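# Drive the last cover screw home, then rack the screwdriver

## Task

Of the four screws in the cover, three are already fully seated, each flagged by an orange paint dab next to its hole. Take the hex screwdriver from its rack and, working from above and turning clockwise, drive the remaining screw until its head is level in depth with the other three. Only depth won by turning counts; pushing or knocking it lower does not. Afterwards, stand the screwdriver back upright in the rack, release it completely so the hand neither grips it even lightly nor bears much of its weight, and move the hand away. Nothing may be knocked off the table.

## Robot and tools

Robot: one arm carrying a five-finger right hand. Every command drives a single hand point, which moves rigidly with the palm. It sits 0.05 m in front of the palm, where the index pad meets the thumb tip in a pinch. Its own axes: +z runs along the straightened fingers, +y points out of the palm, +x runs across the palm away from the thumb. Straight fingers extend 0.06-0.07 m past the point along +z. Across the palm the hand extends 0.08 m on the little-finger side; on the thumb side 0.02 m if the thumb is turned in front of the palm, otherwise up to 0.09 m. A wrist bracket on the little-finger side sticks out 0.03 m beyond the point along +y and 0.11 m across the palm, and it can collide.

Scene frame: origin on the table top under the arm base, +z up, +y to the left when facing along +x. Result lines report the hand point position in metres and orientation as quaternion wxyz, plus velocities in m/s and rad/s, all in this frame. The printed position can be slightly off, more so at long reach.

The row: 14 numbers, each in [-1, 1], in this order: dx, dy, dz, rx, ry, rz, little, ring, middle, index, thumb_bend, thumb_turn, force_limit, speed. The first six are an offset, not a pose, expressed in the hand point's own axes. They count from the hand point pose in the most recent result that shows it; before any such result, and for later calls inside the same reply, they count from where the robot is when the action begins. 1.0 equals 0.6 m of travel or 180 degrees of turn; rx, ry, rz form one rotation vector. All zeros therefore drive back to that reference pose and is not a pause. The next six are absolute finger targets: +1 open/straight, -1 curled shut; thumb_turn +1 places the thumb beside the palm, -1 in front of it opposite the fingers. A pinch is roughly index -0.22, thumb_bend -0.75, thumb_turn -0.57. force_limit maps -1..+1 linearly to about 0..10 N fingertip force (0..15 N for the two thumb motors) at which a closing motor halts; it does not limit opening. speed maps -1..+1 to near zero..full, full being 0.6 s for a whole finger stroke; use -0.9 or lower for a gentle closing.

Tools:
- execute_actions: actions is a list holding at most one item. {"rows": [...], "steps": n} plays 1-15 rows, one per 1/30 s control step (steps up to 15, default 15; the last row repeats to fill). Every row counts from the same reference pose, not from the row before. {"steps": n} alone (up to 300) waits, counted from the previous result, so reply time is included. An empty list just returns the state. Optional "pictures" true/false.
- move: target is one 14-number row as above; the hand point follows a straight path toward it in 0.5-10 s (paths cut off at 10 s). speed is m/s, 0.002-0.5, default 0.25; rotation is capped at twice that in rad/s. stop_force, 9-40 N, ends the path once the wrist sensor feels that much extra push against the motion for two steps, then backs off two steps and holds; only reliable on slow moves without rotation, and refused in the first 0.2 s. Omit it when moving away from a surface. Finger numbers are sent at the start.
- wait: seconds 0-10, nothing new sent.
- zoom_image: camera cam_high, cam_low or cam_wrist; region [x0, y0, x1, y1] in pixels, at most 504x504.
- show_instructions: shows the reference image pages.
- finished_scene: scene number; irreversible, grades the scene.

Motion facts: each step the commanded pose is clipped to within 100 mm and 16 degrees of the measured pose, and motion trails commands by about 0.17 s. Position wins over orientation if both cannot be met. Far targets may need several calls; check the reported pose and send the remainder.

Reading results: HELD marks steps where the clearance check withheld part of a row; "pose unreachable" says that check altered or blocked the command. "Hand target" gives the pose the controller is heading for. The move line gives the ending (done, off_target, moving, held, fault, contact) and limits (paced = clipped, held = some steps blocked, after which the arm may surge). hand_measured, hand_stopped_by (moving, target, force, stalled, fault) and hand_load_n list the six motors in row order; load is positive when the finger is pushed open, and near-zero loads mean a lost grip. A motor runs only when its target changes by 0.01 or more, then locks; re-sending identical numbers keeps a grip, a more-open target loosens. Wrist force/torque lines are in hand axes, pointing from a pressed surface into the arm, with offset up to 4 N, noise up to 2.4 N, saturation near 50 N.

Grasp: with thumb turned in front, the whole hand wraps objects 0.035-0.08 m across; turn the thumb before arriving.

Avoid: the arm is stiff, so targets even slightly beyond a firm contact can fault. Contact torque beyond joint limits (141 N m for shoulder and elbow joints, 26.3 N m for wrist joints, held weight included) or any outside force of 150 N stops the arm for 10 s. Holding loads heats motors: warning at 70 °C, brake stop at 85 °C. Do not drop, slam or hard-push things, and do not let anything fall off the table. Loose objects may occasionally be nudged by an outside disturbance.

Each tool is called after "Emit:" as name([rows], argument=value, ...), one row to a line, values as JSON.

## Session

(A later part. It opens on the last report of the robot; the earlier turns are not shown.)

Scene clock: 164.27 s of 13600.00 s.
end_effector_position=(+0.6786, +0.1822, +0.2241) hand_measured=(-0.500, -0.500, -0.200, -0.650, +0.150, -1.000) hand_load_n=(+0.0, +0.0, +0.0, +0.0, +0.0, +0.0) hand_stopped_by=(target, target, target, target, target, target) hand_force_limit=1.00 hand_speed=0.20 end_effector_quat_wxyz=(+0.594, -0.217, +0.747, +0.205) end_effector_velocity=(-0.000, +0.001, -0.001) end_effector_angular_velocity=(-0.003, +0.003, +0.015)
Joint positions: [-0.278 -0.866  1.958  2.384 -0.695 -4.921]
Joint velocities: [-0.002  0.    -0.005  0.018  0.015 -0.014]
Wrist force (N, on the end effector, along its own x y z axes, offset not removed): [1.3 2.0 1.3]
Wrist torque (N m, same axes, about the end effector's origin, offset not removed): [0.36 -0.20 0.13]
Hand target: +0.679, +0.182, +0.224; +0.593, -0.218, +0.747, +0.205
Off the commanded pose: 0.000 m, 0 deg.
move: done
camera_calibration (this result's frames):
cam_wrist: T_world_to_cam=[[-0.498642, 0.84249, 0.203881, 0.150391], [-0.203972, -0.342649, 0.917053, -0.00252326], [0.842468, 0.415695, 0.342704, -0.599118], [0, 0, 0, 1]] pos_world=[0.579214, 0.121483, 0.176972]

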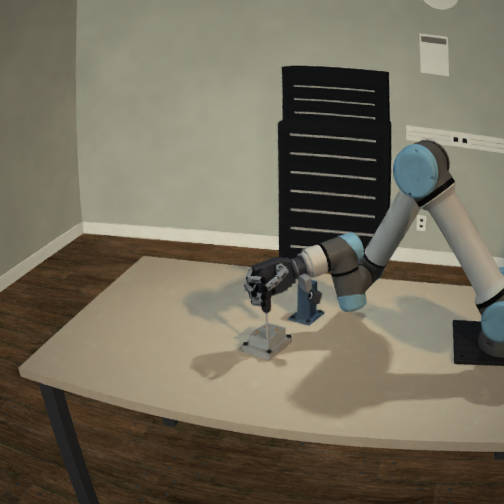

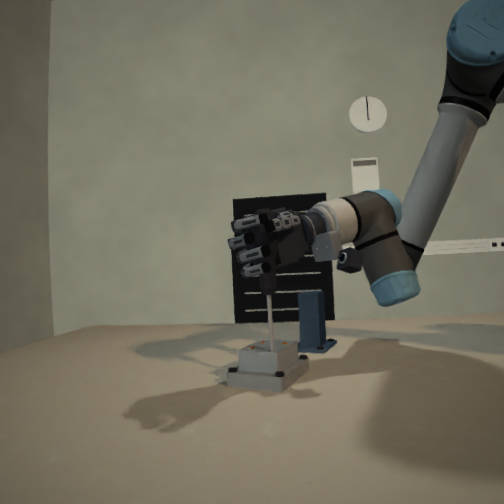

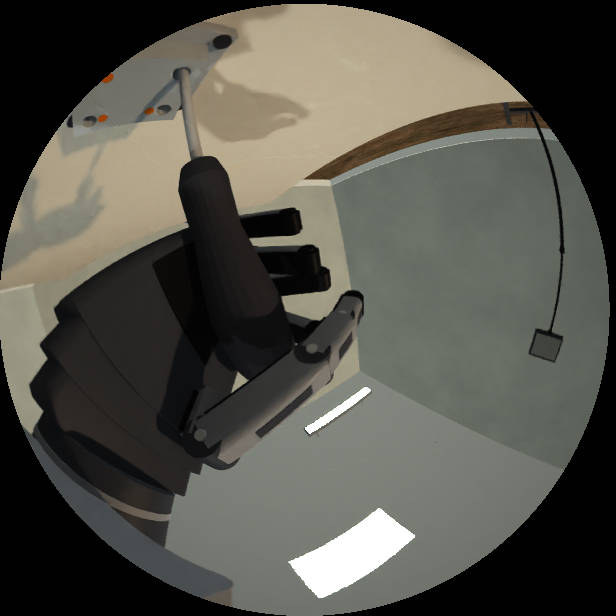

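Emit:
execute_actions(actions=[], pictures=false)

Emit:
move(target=[0,0,0,0,0,0,-1,-1,-0.9,-1,-0.6,-1,1,0.2])

Emit:
move(target=[-0.0072,-0.046,0.016,0.162,-0.0127,0.0377,-1,-1,-0.9,-1,-0.6,-1,1,0.2])

Emit:
move(target=[-0.0072,-0.044,0.017,0.162,-0.0127,0.0377,-1,-1,-0.9,-1,-0.6,-1,1,0.2])

Emit:
move(target=[0,0,0,0,0,0,-0.5,-0.5,-0.2,-0.65,0.15,-1,1,0.2])

Emit:
move(target=[0.0108,0.0285,-0.037,-0.162,0.0127,-0.0377,-0.5,-0.5,-0.2,-0.65,0.15,-1,1,0.2], speed=0.3)

Emit:
move(target=[0.0108,0.0312,-0.035,-0.162,0.0127,-0.0377,-0.5,-0.5,-0.2,-0.65,0.15,-1,1,0.2], speed=0.3)

Emit:
move(target=[0,0,0,0,0,0,-1,-1,-0.9,-1,-0.6,-1,1,0.2])

Emit:
move(target=[-0.0072,-0.046,0.016,0.162,-0.0127,0.0377,-1,-1,-0.9,-1,-0.6,-1,1,0.2])

Emit:
move(target=[-0.0072,-0.044,0.017,0.162,-0.0127,0.0377,-1,-1,-0.9,-1,-0.6,-1,1,0.2])

Emit:
move(target=[0,0,0,0,0,0,-0.5,-0.5,-0.2,-0.65,0.15,-1,1,0.2])

Emit:
move(target=[0.0108,0.0285,-0.037,-0.162,0.0127,-0.0377,-0.5,-0.5,-0.2,-0.65,0.15,-1,1,0.2], speed=0.3)

Emit:
move(target=[0.0108,0.0312,-0.035,-0.162,0.0127,-0.0377,-0.5,-0.5,-0.2,-0.65,0.15,-1,1,0.2], speed=0.3)

Emit:
zoom_image(camera="cam_low", region=[240,270,300,370])

Scene clock: 169.93 s of 13600.00 s.
end_effector_position=(+0.6786, +0.1823, +0.2242) hand_measured=(-0.500, -0.500, -0.200, -0.650, +0.150, -1.000) hand_load_n=(+0.0, +0.0, +0.0, +0.0, +0.0, +0.0) hand_stopped_by=(target, target, target, target, target, target) hand_force_limit=1.00 hand_speed=0.20 end_effector_quat_wxyz=(+0.593, -0.218, +0.747, +0.205) end_effector_velocity=(-0.000, -0.000, -0.000) end_effector_angular_velocity=(+0.000, +0.001, +0.000)
Joint positions: [-0.278 -0.866  1.957  2.386 -0.693 -4.923]
Joint velocities: [-0.     0.     0.001 -0.     0.001 -0.   ]
Wrist force (N, on the end effector, along its own x y z axes, offset not removed): [-0.6 1.3 -0.2]
Wrist torque (N m, same axes, about the end effector's origin, offset not removed): [0.31 0.05 0.00]
Hand target: +0.679, +0.182, +0.224; +0.593, -0.218, +0.747, +0.205
Off the commanded pose: 0.000 m, 0 deg.
Steps of this call (steps 1 to 90: nothing new was sent; then 2.67 s passed at rest). Readings (end_effector_position | what the end effector reports):
1: (+0.6786, +0.1822, +0.2241) | hand_measured=(-0.500, -0.500, -0.200, -0.650, +0.150, -1.000) hand_load_n=(+0.0, +0.0, +0.0, +0.0, +0.0, +0.0) hand_stopped_by=(target, target, target, target, target, target) hand_force_limit=1.00 hand_speed=0.20
2: (+0.6786, +0.1822, +0.2241) | hand_measured=(-0.500, -0.500, -0.200, -0.650, +0.150, -1.000) hand_load_n=(+0.0, +0.0, +0.0, +0.0, +0.0, +0.0) hand_stopped_by=(target, target, target, target, target, target) hand_force_limit=1.00 hand_speed=0.20
4: (+0.6786, +0.1822, +0.2241) | hand_measured=(-0.500, -0.500, -0.200, -0.650, +0.150, -1.000) hand_load_n=(+0.0, +0.0, +0.0, +0.0, +0.0, +0.0) hand_stopped_by=(target, target, target, target, target, target) hand_force_limit=1.00 hand_speed=0.20
8: (+0.6786, +0.1823, +0.2241) | hand_measured=(-0.500, -0.500, -0.200, -0.650, +0.150, -1.000) hand_load_n=(+0.0, +0.0, +0.0, +0.0, +0.0, +0.0) hand_stopped_by=(target, target, target, target, target, target) hand_force_limit=1.00 hand_speed=0.20
90: the state above

Scene clock: 170.47 s of 13600.00 s.
end_effector_position=(+0.6786, +0.1823, +0.2242) hand_measured=(-0.992, -0.890, -0.514, -0.902, -0.058, -1.000) hand_load_n=(+10.5, +8.0, +11.5, +7.5, +15.0, +1.0) hand_stopped_by=(force, force, force, force, force, target) hand_force_limit=1.00 hand_speed=0.20 end_effector_quat_wxyz=(+0.593, -0.218, +0.747, +0.205) end_effector_velocity=(-0.000, -0.000, +0.000) end_effector_angular_velocity=(-0.001, -0.001, -0.001)
Joint positions: [-0.278 -0.866  1.957  2.386 -0.693 -4.923]
Joint velocities: [-0.    -0.001  0.    -0.001 -0.001 -0.   ]
Wrist force (N, on the end effector, along its own x y z axes, offset not removed): [1.4 2.3 4.0]
Wrist torque (N m, same axes, about the end effector's origin, offset not removed): [0.36 -0.79 -0.06]
Hand target: +0.679, +0.182, +0.224; +0.593, -0.218, +0.747, +0.205
Off the commanded pose: 0.000 m, 0 deg.
move: done
camera_calibration (this result's frames):
cam_wrist: T_world_to_cam=[[-0.500231, 0.841614, 0.203603, 0.151609], [-0.203086, -0.342612, 0.917264, -0.00317312], [0.841739, 0.417495, 0.342306, -0.59888], [0, 0, 0, 1]] pos_world=[0.579296, 0.121346, 0.177043]

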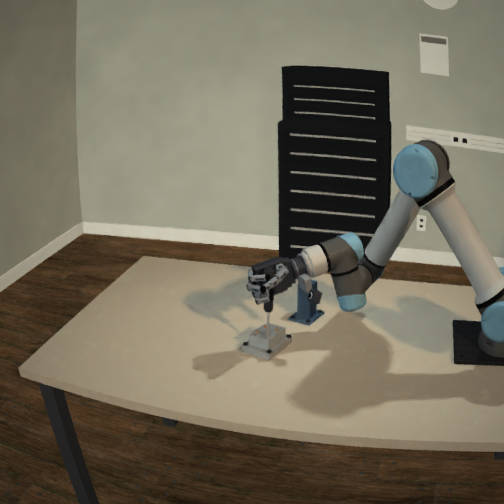

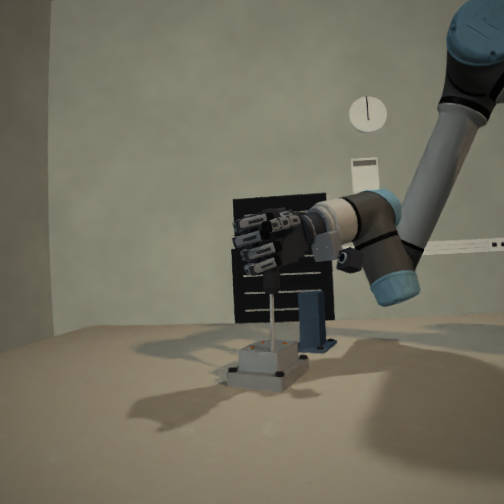

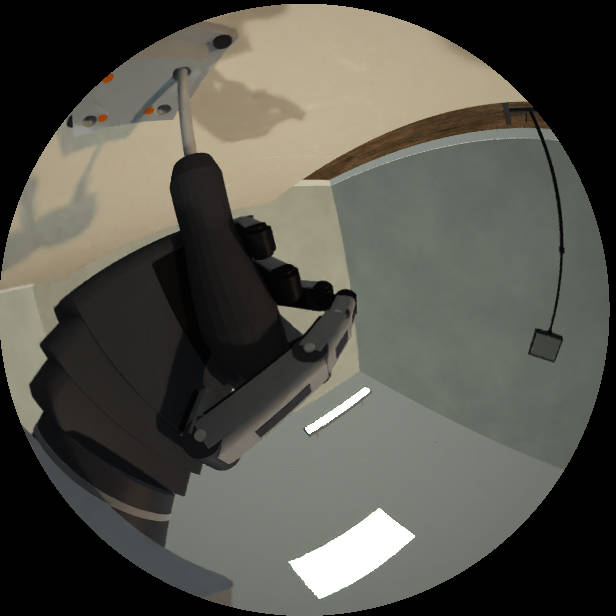

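Scene clock: 172.10 s of 13600.00 s.
end_effector_position=(+0.7025, +0.1654, +0.2251) hand_measured=(-0.992, -0.890, -0.514, -0.902, -0.058, -1.000) hand_load_n=(+9.0, +7.5, +11.5, +8.5, +15.5, +0.5) hand_stopped_by=(force, force, force, force, force, target) hand_force_limit=1.00 hand_speed=0.20 end_effector_quat_wxyz=(+0.630, -0.014, +0.774, +0.050) end_effector_velocity=(+0.001, -0.000, -0.000) end_effector_angular_velocity=(+0.000, -0.000, -0.016)
Joint positions: [-0.102 -0.887  2.048  2.186 -1.365 -4.691]
Joint velocities: [ 0.008  0.001 -0.002 -0.    -0.024  0.005]
Wrist force (N, on the end effector, along its own x y z axes, offset not removed): [-1.6 -2.6 4.8]
Wrist torque (N m, same axes, about the end effector's origin, offset not removed): [-0.03 -0.75 -0.90]
Hand target: +0.703, +0.165, +0.225; +0.631, -0.013, +0.774, +0.050
Off the commanded pose: 0.000 m, 0 deg.
move: done
camera_calibration (this result's frames):
cam_wrist: T_world_to_cam=[[-0.0165499, 0.976326, 0.21567, -0.187184], [-0.356805, -0.207264, 0.910896, 0.0820764], [0.934032, -0.0618768, 0.351788, -0.600011], [0, 0, 0, 1]] pos_world=[0.586617, 0.162637, 0.176684]

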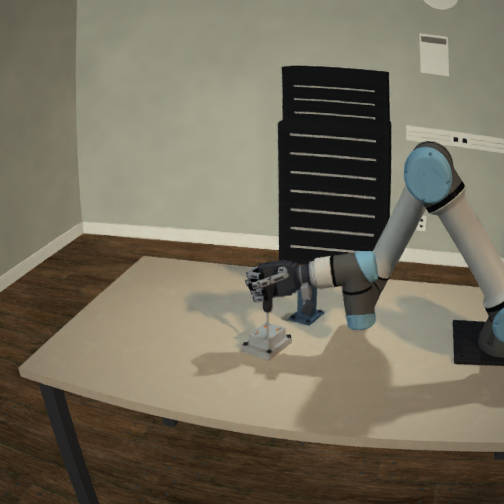

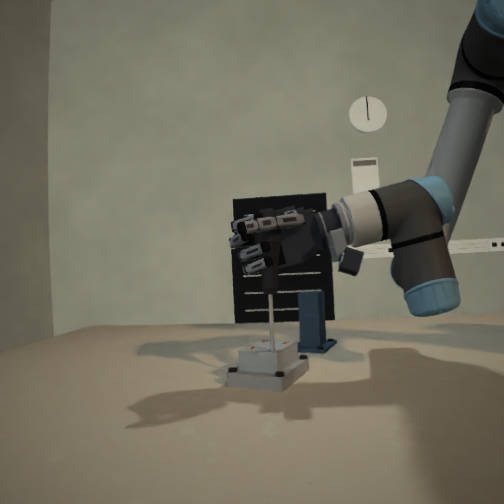

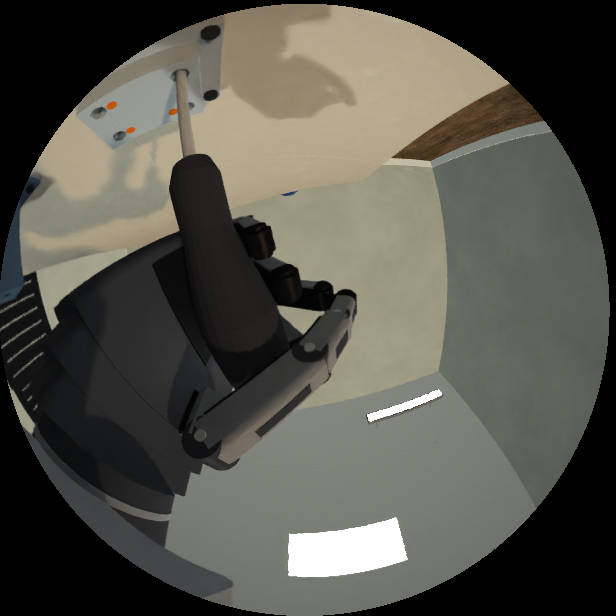

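Scene clock: 173.73 s of 13600.00 s.
end_effector_position=(+0.7154, +0.1400, +0.2258) hand_measured=(-0.992, -0.890, -0.514, -0.902, -0.058, -1.000) hand_load_n=(+7.0, +8.0, +11.0, +9.5, +16.0, -0.5) hand_stopped_by=(force, force, force, force, force, target) hand_force_limit=1.00 hand_speed=0.20 end_effector_quat_wxyz=(+0.625, +0.191, +0.749, -0.108) end_effector_velocity=(+0.001, -0.000, -0.000) end_effector_angular_velocity=(+0.001, +0.001, -0.016)
Joint positions: [ 0.131 -0.848  1.95   2.268 -2.101 -4.516]
Joint velocities: [ 0.008  0.002 -0.007  0.01  -0.023  0.007]
Wrist force (N, on the end effector, along its own x y z axes, offset not removed): [-2.0 -6.3 4.0]
Wrist torque (N m, same axes, about the end effector's origin, offset not removed): [0.05 -0.75 -1.66]
Hand target: +0.715, +0.140, +0.226; +0.625, +0.192, +0.749, -0.109
Off the commanded pose: 0.000 m, 0 deg.
move: done
camera_calibration (this result's frames):
cam_wrist: T_world_to_cam=[[0.469659, 0.851994, 0.23136, -0.496335], [-0.422595, -0.0131316, 0.906223, 0.101699], [0.775135, -0.523387, 0.353881, -0.435978], [0, 0, 0, 1]] pos_world=[0.614028, 0.196024, 0.176954]

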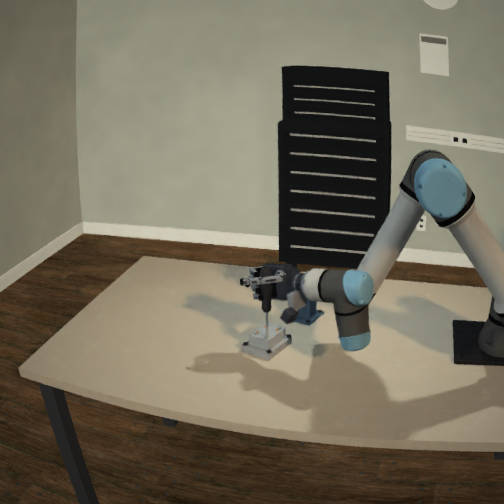

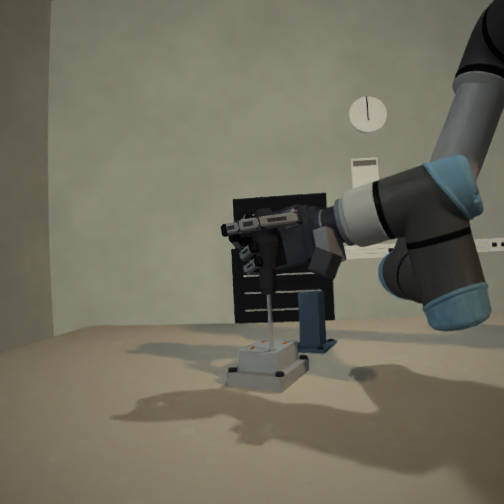

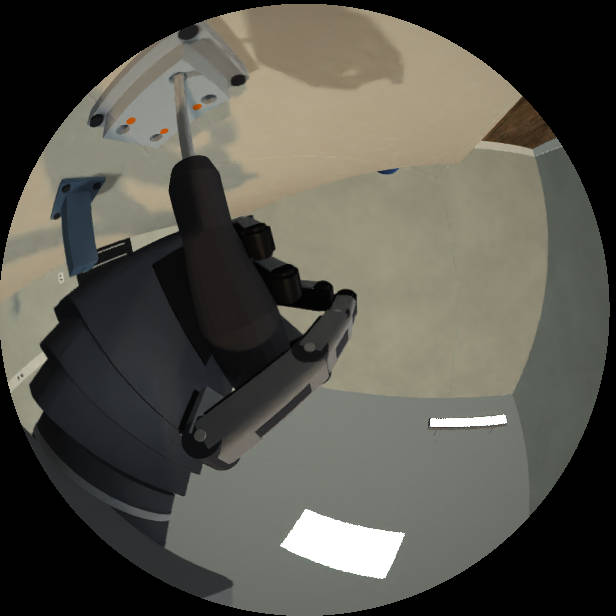

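Scene clock: 174.27 s of 13600.00 s.
end_effector_position=(+0.7154, +0.1402, +0.2259) hand_measured=(-0.500, -0.500, -0.200, -0.650, +0.150, -1.000) hand_load_n=(+0.0, +0.0, +0.0, +0.0, +0.0, +0.0) hand_stopped_by=(target, target, target, target, target, target) hand_force_limit=1.00 hand_speed=0.20 end_effector_quat_wxyz=(+0.625, +0.191, +0.749, -0.108) end_effector_velocity=(-0.000, -0.000, +0.000) end_effector_angular_velocity=(-0.001, -0.000, -0.000)
Joint positions: [ 0.131 -0.848  1.95   2.268 -2.101 -4.516]
Joint velocities: [-0.001 -0.     0.    -0.001  0.    -0.002]
Wrist force (N, on the end effector, along its own x y z axes, offset not removed): [-1.0 1.9 0.1]
Wrist torque (N m, same axes, about the end effector's origin, offset not removed): [0.35 0.12 -0.08]
Hand target: +0.715, +0.140, +0.226; +0.625, +0.191, +0.749, -0.108
Off the commanded pose: 0.000 m, 0 deg.
move: done
camera_calibration (this result's frames):
cam_wrist: T_world_to_cam=[[0.469453, 0.852056, 0.231549, -0.496413], [-0.422753, -0.0133256, 0.906147, 0.101832], [0.775173, -0.523282, 0.353953, -0.435993], [0, 0, 0, 1]] pos_world=[0.614063, 0.196182, 0.17699]

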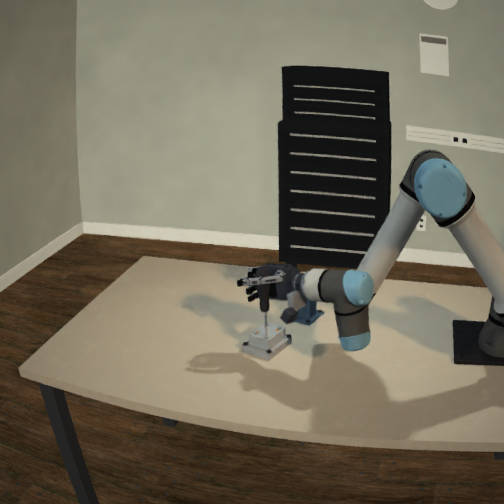

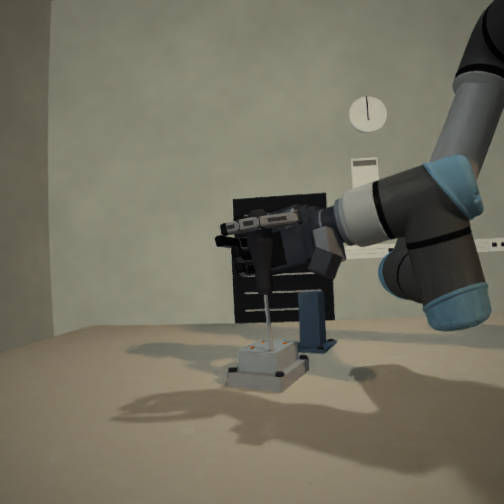

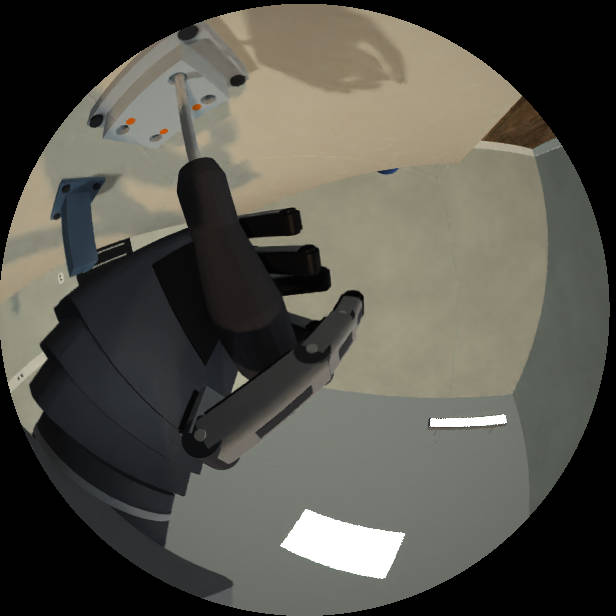

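Scene clock: 175.77 s of 13600.00 s.
end_effector_position=(+0.7019, +0.1654, +0.2251) hand_measured=(-0.500, -0.500, -0.200, -0.650, +0.150, -1.000) hand_load_n=(+0.0, +0.0, +0.0, +0.0, +0.0, +0.0) hand_stopped_by=(target, target, target, target, target, target) hand_force_limit=1.00 hand_speed=0.20 end_effector_quat_wxyz=(+0.631, -0.014, +0.774, +0.050) end_effector_velocity=(+0.001, +0.000, -0.000) end_effector_angular_velocity=(-0.000, +0.001, +0.015)
Joint positions: [-0.102 -0.888  2.05   2.184 -1.365 -4.691]
Joint velocities: [-0.008  0.001 -0.003  0.004  0.022 -0.005]
Wrist force (N, on the end effector, along its own x y z axes, offset not removed): [0.6 1.4 1.2]
Wrist torque (N m, same axes, about the end effector's origin, offset not removed): [0.25 -0.09 0.04]
Hand target: +0.702, +0.165, +0.225; +0.631, -0.015, +0.774, +0.051
Off the commanded pose: 0.000 m, 0 deg.
move: done
camera_calibration (this result's frames):
cam_wrist: T_world_to_cam=[[-0.0170088, 0.976314, 0.215691, -0.186908], [-0.357127, -0.207424, 0.910734, 0.0821501], [0.933901, -0.0615384, 0.352196, -0.599438], [0, 0, 0, 1]] pos_world=[0.585974, 0.162633, 0.176617]

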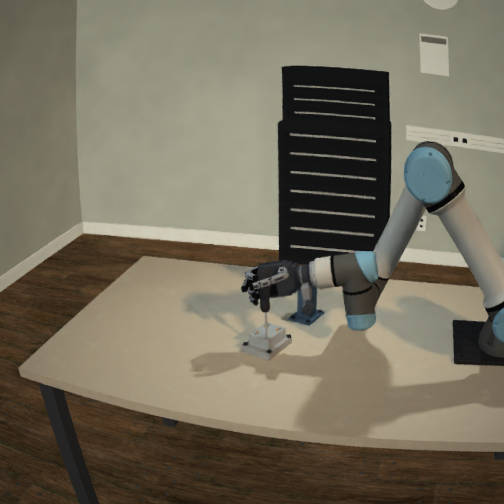

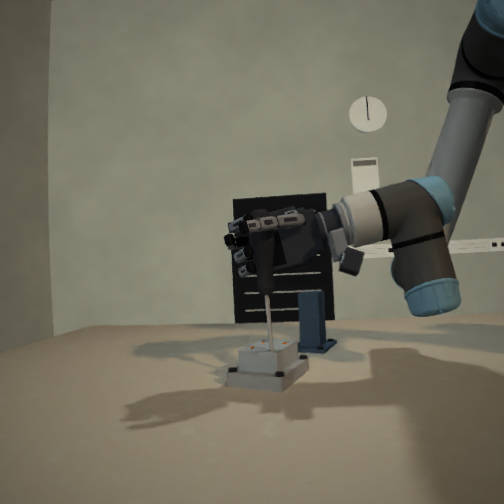

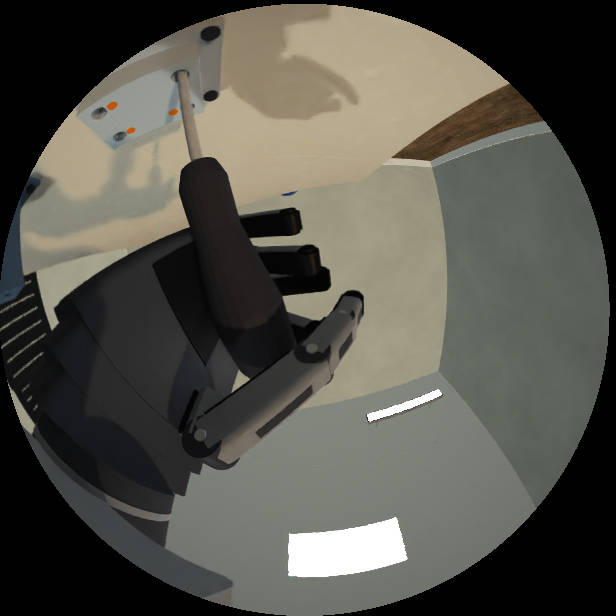

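Scene clock: 177.27 s of 13600.00 s.
end_effector_position=(+0.6786, +0.1822, +0.2239) hand_measured=(-0.500, -0.500, -0.200, -0.650, +0.150, -1.000) hand_load_n=(+0.0, +0.0, +0.0, +0.0, +0.0, +0.0) hand_stopped_by=(target, target, target, target, target, target) hand_force_limit=1.00 hand_speed=0.20 end_effector_quat_wxyz=(+0.593, -0.218, +0.747, +0.206) end_effector_velocity=(-0.000, +0.001, -0.001) end_effector_angular_velocity=(-0.003, +0.003, +0.014)
Joint positions: [-0.278 -0.865  1.956  2.385 -0.692 -4.922]
Joint velocities: [-0.002 -0.    -0.004  0.017  0.014 -0.014]
Wrist force (N, on the end effector, along its own x y z axes, offset not removed): [-1.1 1.8 2.1]
Wrist torque (N m, same axes, about the end effector's origin, offset not removed): [0.27 0.08 -0.02]
Hand target: +0.679, +0.182, +0.224; +0.593, -0.218, +0.747, +0.206
Off the commanded pose: 0.000 m, 0 deg.
move: done
camera_calibration (this result's frames):
cam_wrist: T_world_to_cam=[[-0.500815, 0.841235, 0.203732, 0.152119], [-0.203466, -0.343201, 0.91696, -0.00252259], [0.8413, 0.417775, 0.343043, -0.598724], [0, 0, 0, 1]] pos_world=[0.579377, 0.121298, 0.17671]

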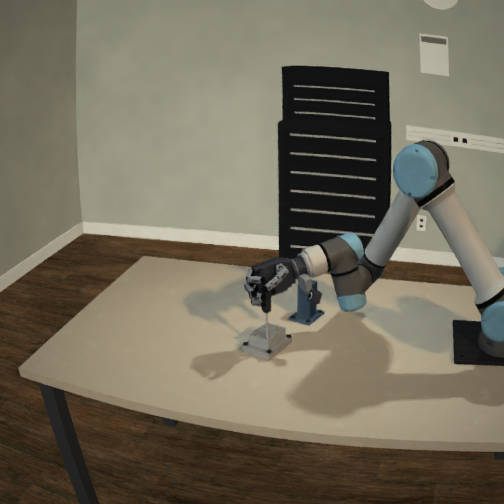

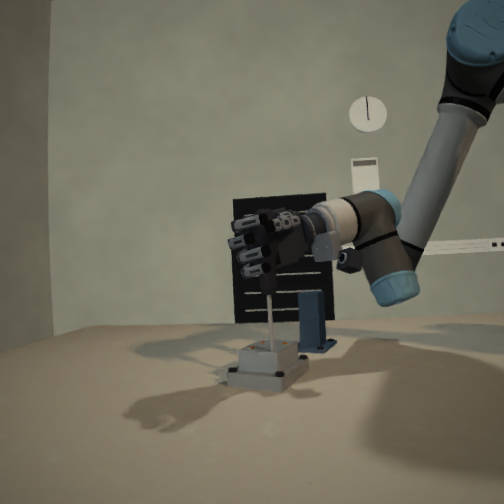

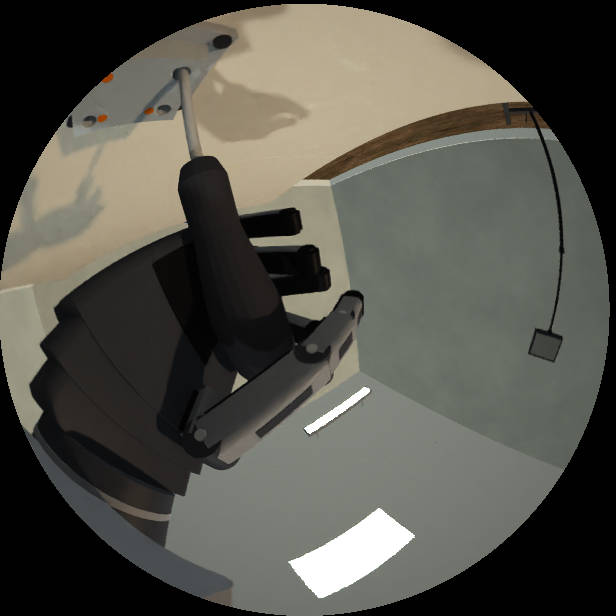

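Scene clock: 177.80 s of 13600.00 s.
end_effector_position=(+0.6787, +0.1822, +0.2240) hand_measured=(-0.992, -0.890, -0.514, -0.902, -0.060, -1.000) hand_load_n=(+10.5, +7.5, +11.5, +7.5, +15.0, +1.0) hand_stopped_by=(force, force, force, force, force, target) hand_force_limit=1.00 hand_speed=0.20 end_effector_quat_wxyz=(+0.594, -0.218, +0.747, +0.206) end_effector_velocity=(+0.000, -0.001, -0.000) end_effector_angular_velocity=(+0.000, +0.000, -0.002)
Joint positions: [-0.278 -0.865  1.956  2.385 -0.692 -4.923]
Joint velocities: [-0.001  0.     0.    -0.    -0.001  0.001]
Wrist force (N, on the end effector, along its own x y z axes, offset not removed): [1.5 0.9 4.1]
Wrist torque (N m, same axes, about the end effector's origin, offset not removed): [0.20 -0.65 -0.19]
Hand target: +0.679, +0.182, +0.224; +0.593, -0.218, +0.747, +0.206
Off the commanded pose: 0.000 m, 0 deg.
move: done
camera_calibration (this result's frames):
cam_wrist: T_world_to_cam=[[-0.500813, 0.841269, 0.2036, 0.152202], [-0.203618, -0.343132, 0.916952, -0.00248026], [0.841264, 0.417765, 0.343143, -0.598758], [0, 0, 0, 1]] pos_world=[0.579433, 0.121246, 0.176745]

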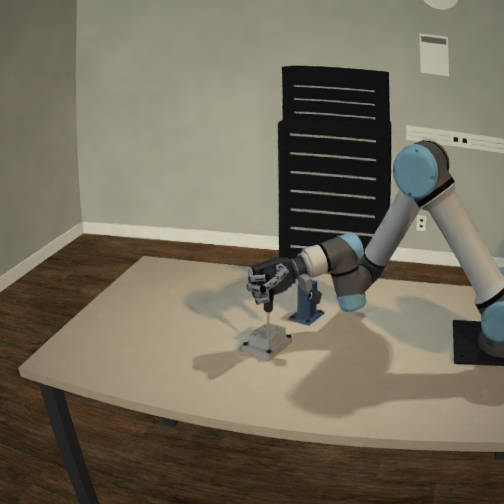

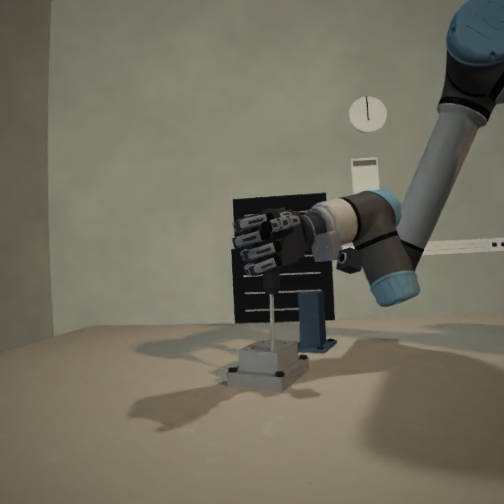

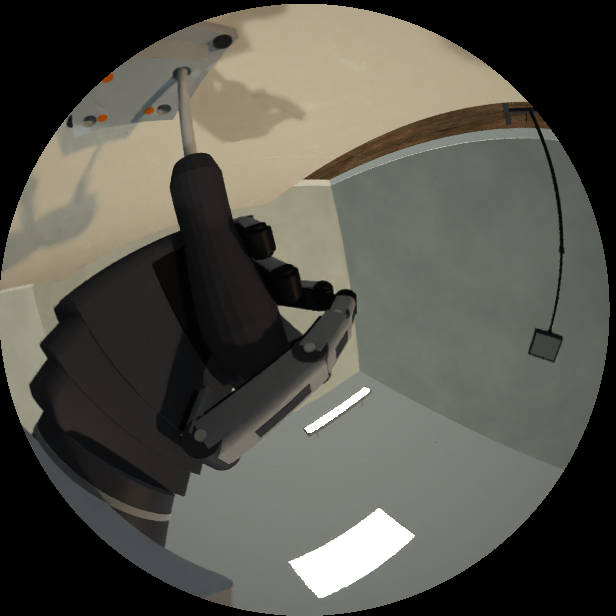

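Scene clock: 179.43 s of 13600.00 s.
end_effector_position=(+0.7026, +0.1653, +0.2249) hand_measured=(-0.992, -0.890, -0.514, -0.902, -0.058, -1.000) hand_load_n=(+9.0, +7.5, +11.5, +8.5, +15.0, +0.5) hand_stopped_by=(force, force, force, force, force, target) hand_force_limit=1.00 hand_speed=0.20 end_effector_quat_wxyz=(+0.631, -0.014, +0.774, +0.051) end_effector_velocity=(+0.001, -0.001, -0.000) end_effector_angular_velocity=(-0.000, -0.000, -0.017)
Joint positions: [-0.102 -0.886  2.048  2.184 -1.364 -4.691]
Joint velocities: [ 0.008  0.001 -0.002 -0.    -0.024  0.005]
Wrist force (N, on the end effector, along its own x y z axes, offset not removed): [-1.1 -3.8 3.7]
Wrist torque (N m, same axes, about the end effector's origin, offset not removed): [-0.16 -0.68 -0.83]
Hand target: +0.703, +0.165, +0.225; +0.631, -0.013, +0.774, +0.050
Off the commanded pose: 0.000 m, 0 deg.
move: done
camera_calibration (this result's frames):
cam_wrist: T_world_to_cam=[[-0.01721, 0.97622, 0.216099, -0.186701], [-0.357403, -0.207858, 0.910526, 0.0828582], [0.933792, -0.0615644, 0.352481, -0.600063], [0, 0, 0, 1]] pos_world=[0.586735, 0.162541, 0.176412]

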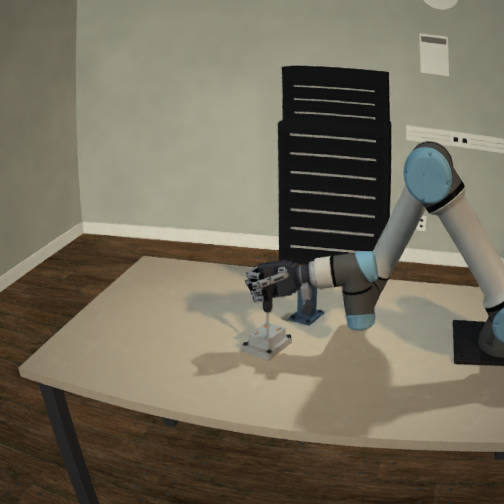

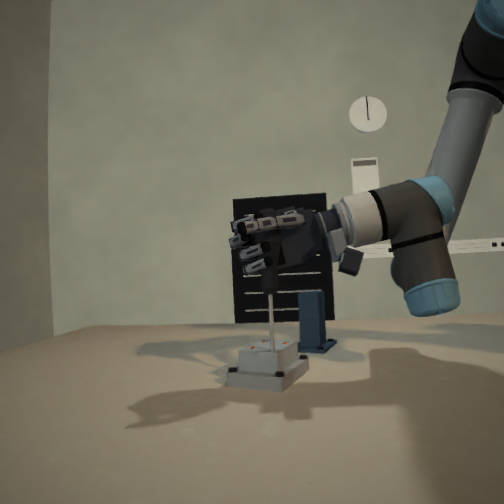

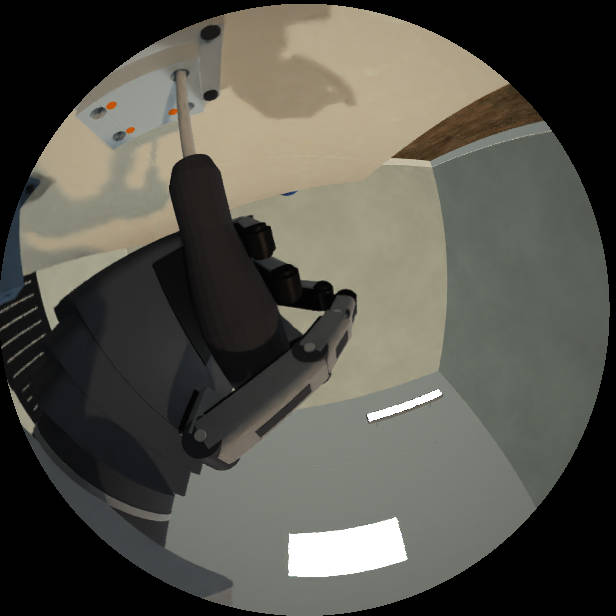

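Scene clock: 181.07 s of 13600.00 s.
end_effector_position=(+0.7155, +0.1400, +0.2256) hand_measured=(-0.992, -0.890, -0.514, -0.902, -0.058, -1.000) hand_load_n=(+6.5, +7.5, +11.0, +9.5, +16.0, -0.5) hand_stopped_by=(force, force, force, force, force, target) hand_force_limit=1.00 hand_speed=0.20 end_effector_quat_wxyz=(+0.625, +0.191, +0.749, -0.108) end_effector_velocity=(+0.001, -0.001, +0.000) end_effector_angular_velocity=(+0.001, -0.000, -0.016)
Joint positions: [ 0.131 -0.848  1.95   2.267 -2.1   -4.516]
Joint velocities: [ 0.007  0.002 -0.008  0.01  -0.022  0.007]
Wrist force (N, on the end effector, along its own x y z axes, offset not removed): [-2.5 -6.1 4.2]
Wrist torque (N m, same axes, about the end effector's origin, offset not removed): [0.17 -0.66 -1.80]
Hand target: +0.716, +0.140, +0.226; +0.625, +0.192, +0.749, -0.109
Off the commanded pose: 0.000 m, 0 deg.
move: done
camera_calibration (this result's frames):
cam_wrist: T_world_to_cam=[[0.469051, 0.852125, 0.23211, -0.496042], [-0.423291, -0.0137547, 0.905889, 0.102561], [0.775123, -0.523158, 0.354245, -0.436119], [0, 0, 0, 1]] pos_world=[0.614128, 0.195941, 0.17672]

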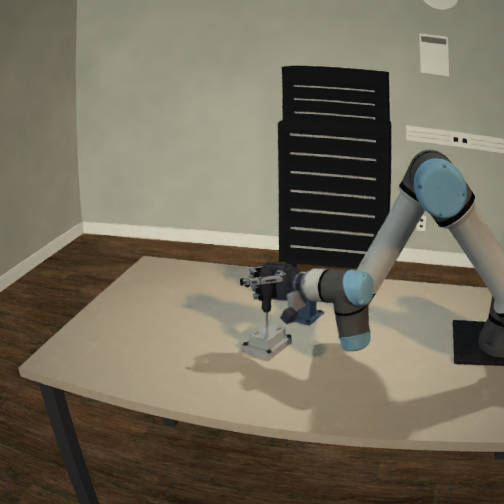

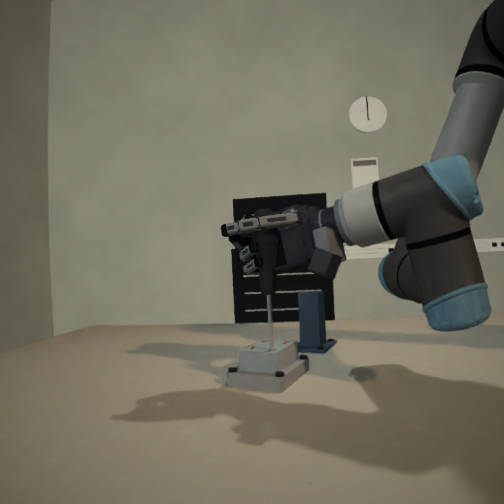

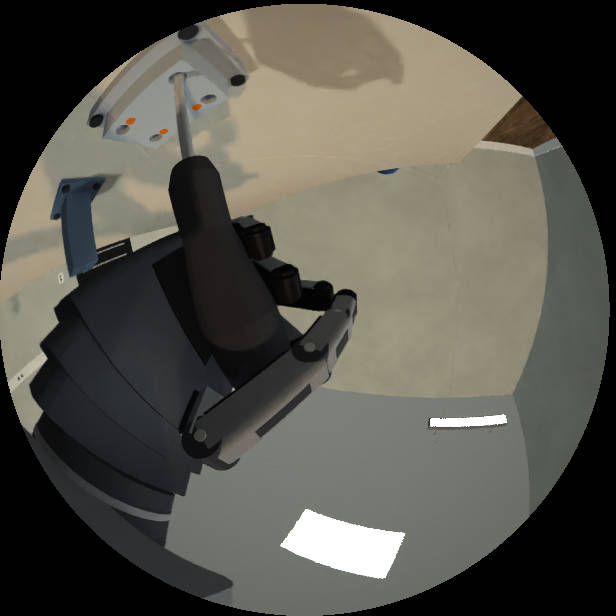

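Scene clock: 181.60 s of 13600.00 s.
end_effector_position=(+0.7155, +0.1401, +0.2257) hand_measured=(-0.500, -0.500, -0.200, -0.650, +0.150, -1.000) hand_load_n=(+0.0, +0.0, +0.0, +0.0, +0.0, +0.0) hand_stopped_by=(target, target, target, target, target, target) hand_force_limit=1.00 hand_speed=0.20 end_effector_quat_wxyz=(+0.625, +0.191, +0.749, -0.108) end_effector_velocity=(-0.000, -0.001, +0.000) end_effector_angular_velocity=(-0.001, -0.000, -0.002)
Joint positions: [ 0.131 -0.847  1.949  2.267 -2.1   -4.516]
Joint velocities: [-0.001 -0.     0.    -0.001 -0.001 -0.002]
Wrist force (N, on the end effector, along its own x y z axes, offset not removed): [1.3 2.4 2.1]
Wrist torque (N m, same axes, about the end effector's origin, offset not removed): [0.28 -0.24 0.11]
Hand target: +0.715, +0.140, +0.226; +0.625, +0.191, +0.749, -0.108
Off the commanded pose: 0.000 m, 0 deg.
move: done
camera_calibration (this result's frames):
cam_wrist: T_world_to_cam=[[0.468844, 0.852187, 0.232296, -0.496119], [-0.42345, -0.0139459, 0.905812, 0.102693], [0.775161, -0.523051, 0.35432, -0.436134], [0, 0, 0, 1]] pos_world=[0.614162, 0.196099, 0.176757]

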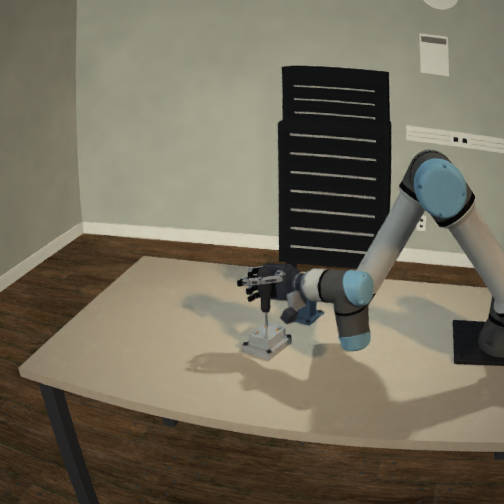

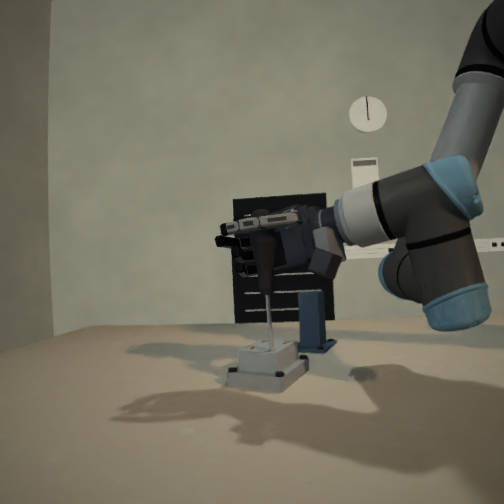

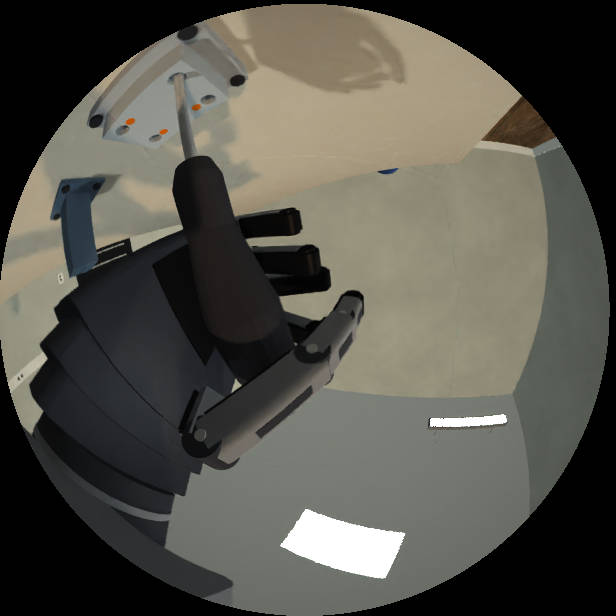

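Scene clock: 183.10 s of 13600.00 s.
end_effector_position=(+0.7020, +0.1653, +0.2249) hand_measured=(-0.500, -0.500, -0.200, -0.650, +0.150, -1.000) hand_load_n=(+0.0, +0.0, +0.0, +0.0, +0.0, +0.0) hand_stopped_by=(target, target, target, target, target, target) hand_force_limit=1.00 hand_speed=0.20 end_effector_quat_wxyz=(+0.631, -0.014, +0.774, +0.051) end_effector_velocity=(+0.000, +0.001, +0.000) end_effector_angular_velocity=(-0.000, -0.000, +0.015)
Joint positions: [-0.102 -0.886  2.049  2.182 -1.364 -4.691]
Joint velocities: [-0.007  0.001 -0.003  0.002  0.022 -0.005]
Wrist force (N, on the end effector, along its own x y z axes, offset not removed): [-0.5 1.4 1.1]
Wrist torque (N m, same axes, about the end effector's origin, offset not removed): [0.18 0.02 -0.06]
Hand target: +0.702, +0.165, +0.225; +0.631, -0.015, +0.774, +0.051
Off the commanded pose: 0.000 m, 0 deg.
move: done
camera_calibration (this result's frames):
cam_wrist: T_world_to_cam=[[-0.0176687, 0.976208, 0.216116, -0.186425], [-0.357729, -0.208014, 0.910363, 0.0829321], [0.933658, -0.0612262, 0.352893, -0.599489], [0, 0, 0, 1]] pos_world=[0.586091, 0.162536, 0.176347]

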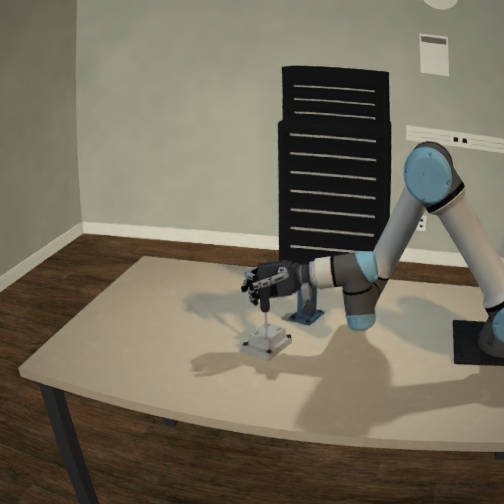

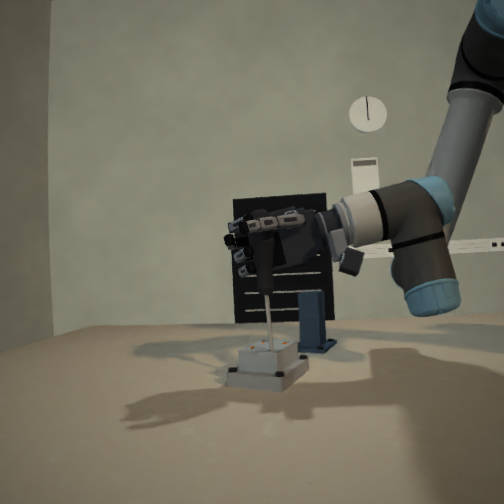

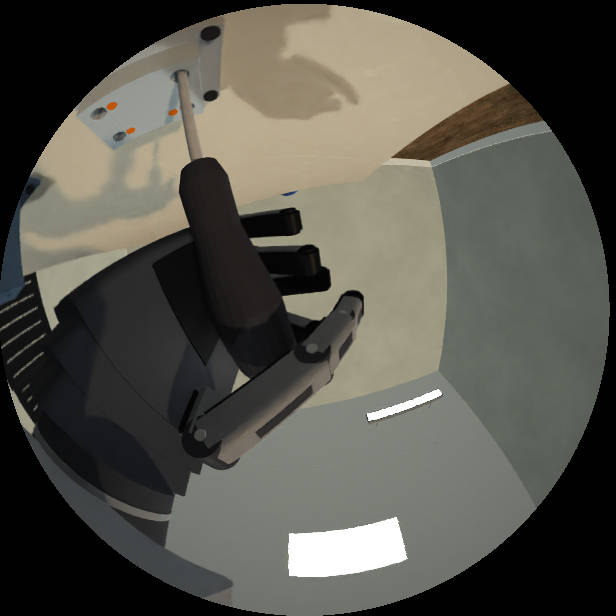

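Scene clock: 184.60 s of 13600.00 s.
end_effector_position=(+0.6787, +0.1822, +0.2237) hand_measured=(-0.500, -0.500, -0.200, -0.650, +0.150, -1.000) hand_load_n=(+0.0, +0.0, +0.0, +0.0, +0.0, +0.0) hand_stopped_by=(target, target, target, target, target, target) hand_force_limit=1.00 hand_speed=0.20 end_effector_quat_wxyz=(+0.594, -0.218, +0.747, +0.206) end_effector_velocity=(-0.001, +0.001, -0.001) end_effector_angular_velocity=(-0.003, +0.003, +0.016)
Joint positions: [-0.279 -0.864  1.955  2.383 -0.692 -4.922]
Joint velocities: [-0.002  0.    -0.004  0.017  0.016 -0.014]
Wrist force (N, on the end effector, along its own x y z axes, offset not removed): [-0.1 1.6 0.8]
Wrist torque (N m, same axes, about the end effector's origin, offset not removed): [0.28 -0.01 -0.01]
Hand target: +0.679, +0.182, +0.224; +0.593, -0.219, +0.747, +0.206
Off the commanded pose: 0.000 m, 0 deg.
move: done
camera_calibration (this result's frames):
cam_wrist: T_world_to_cam=[[-0.501398, 0.840891, 0.203722, 0.152713], [-0.204004, -0.343717, 0.916647, -0.00182988], [0.840822, 0.418045, 0.343884, -0.598601], [0, 0, 0, 1]] pos_world=[0.579514, 0.121198, 0.176415]

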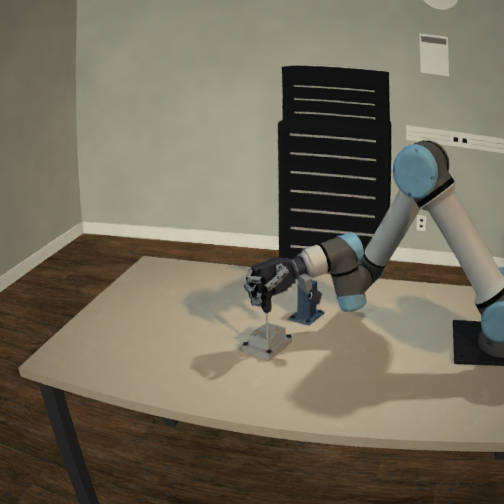

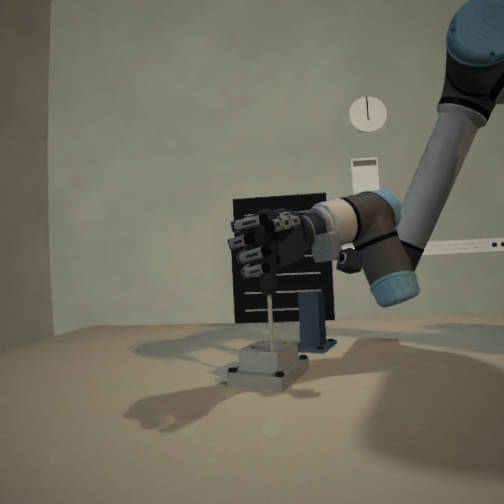

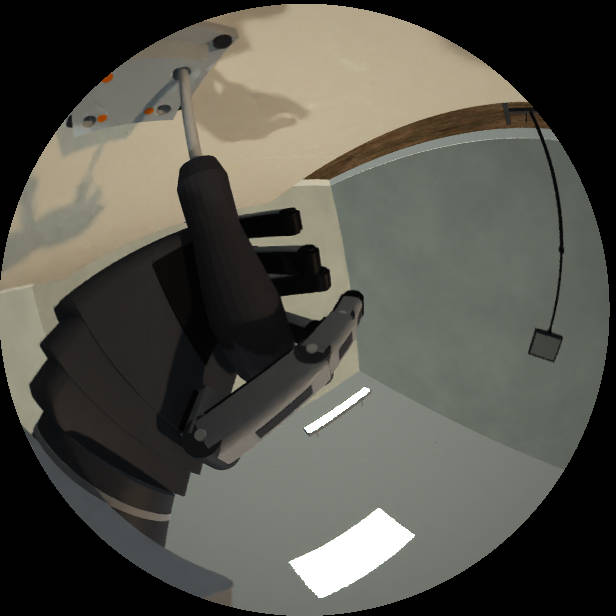

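Region (240, 270, 300, 370) of cam_low's 504x504 image, scaled by 5.040, with more detail than that image has; it fills the left 302 columns of this view, and the rest is white.

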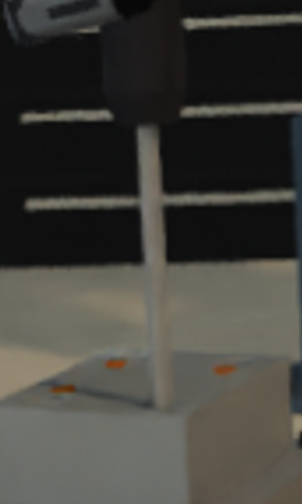

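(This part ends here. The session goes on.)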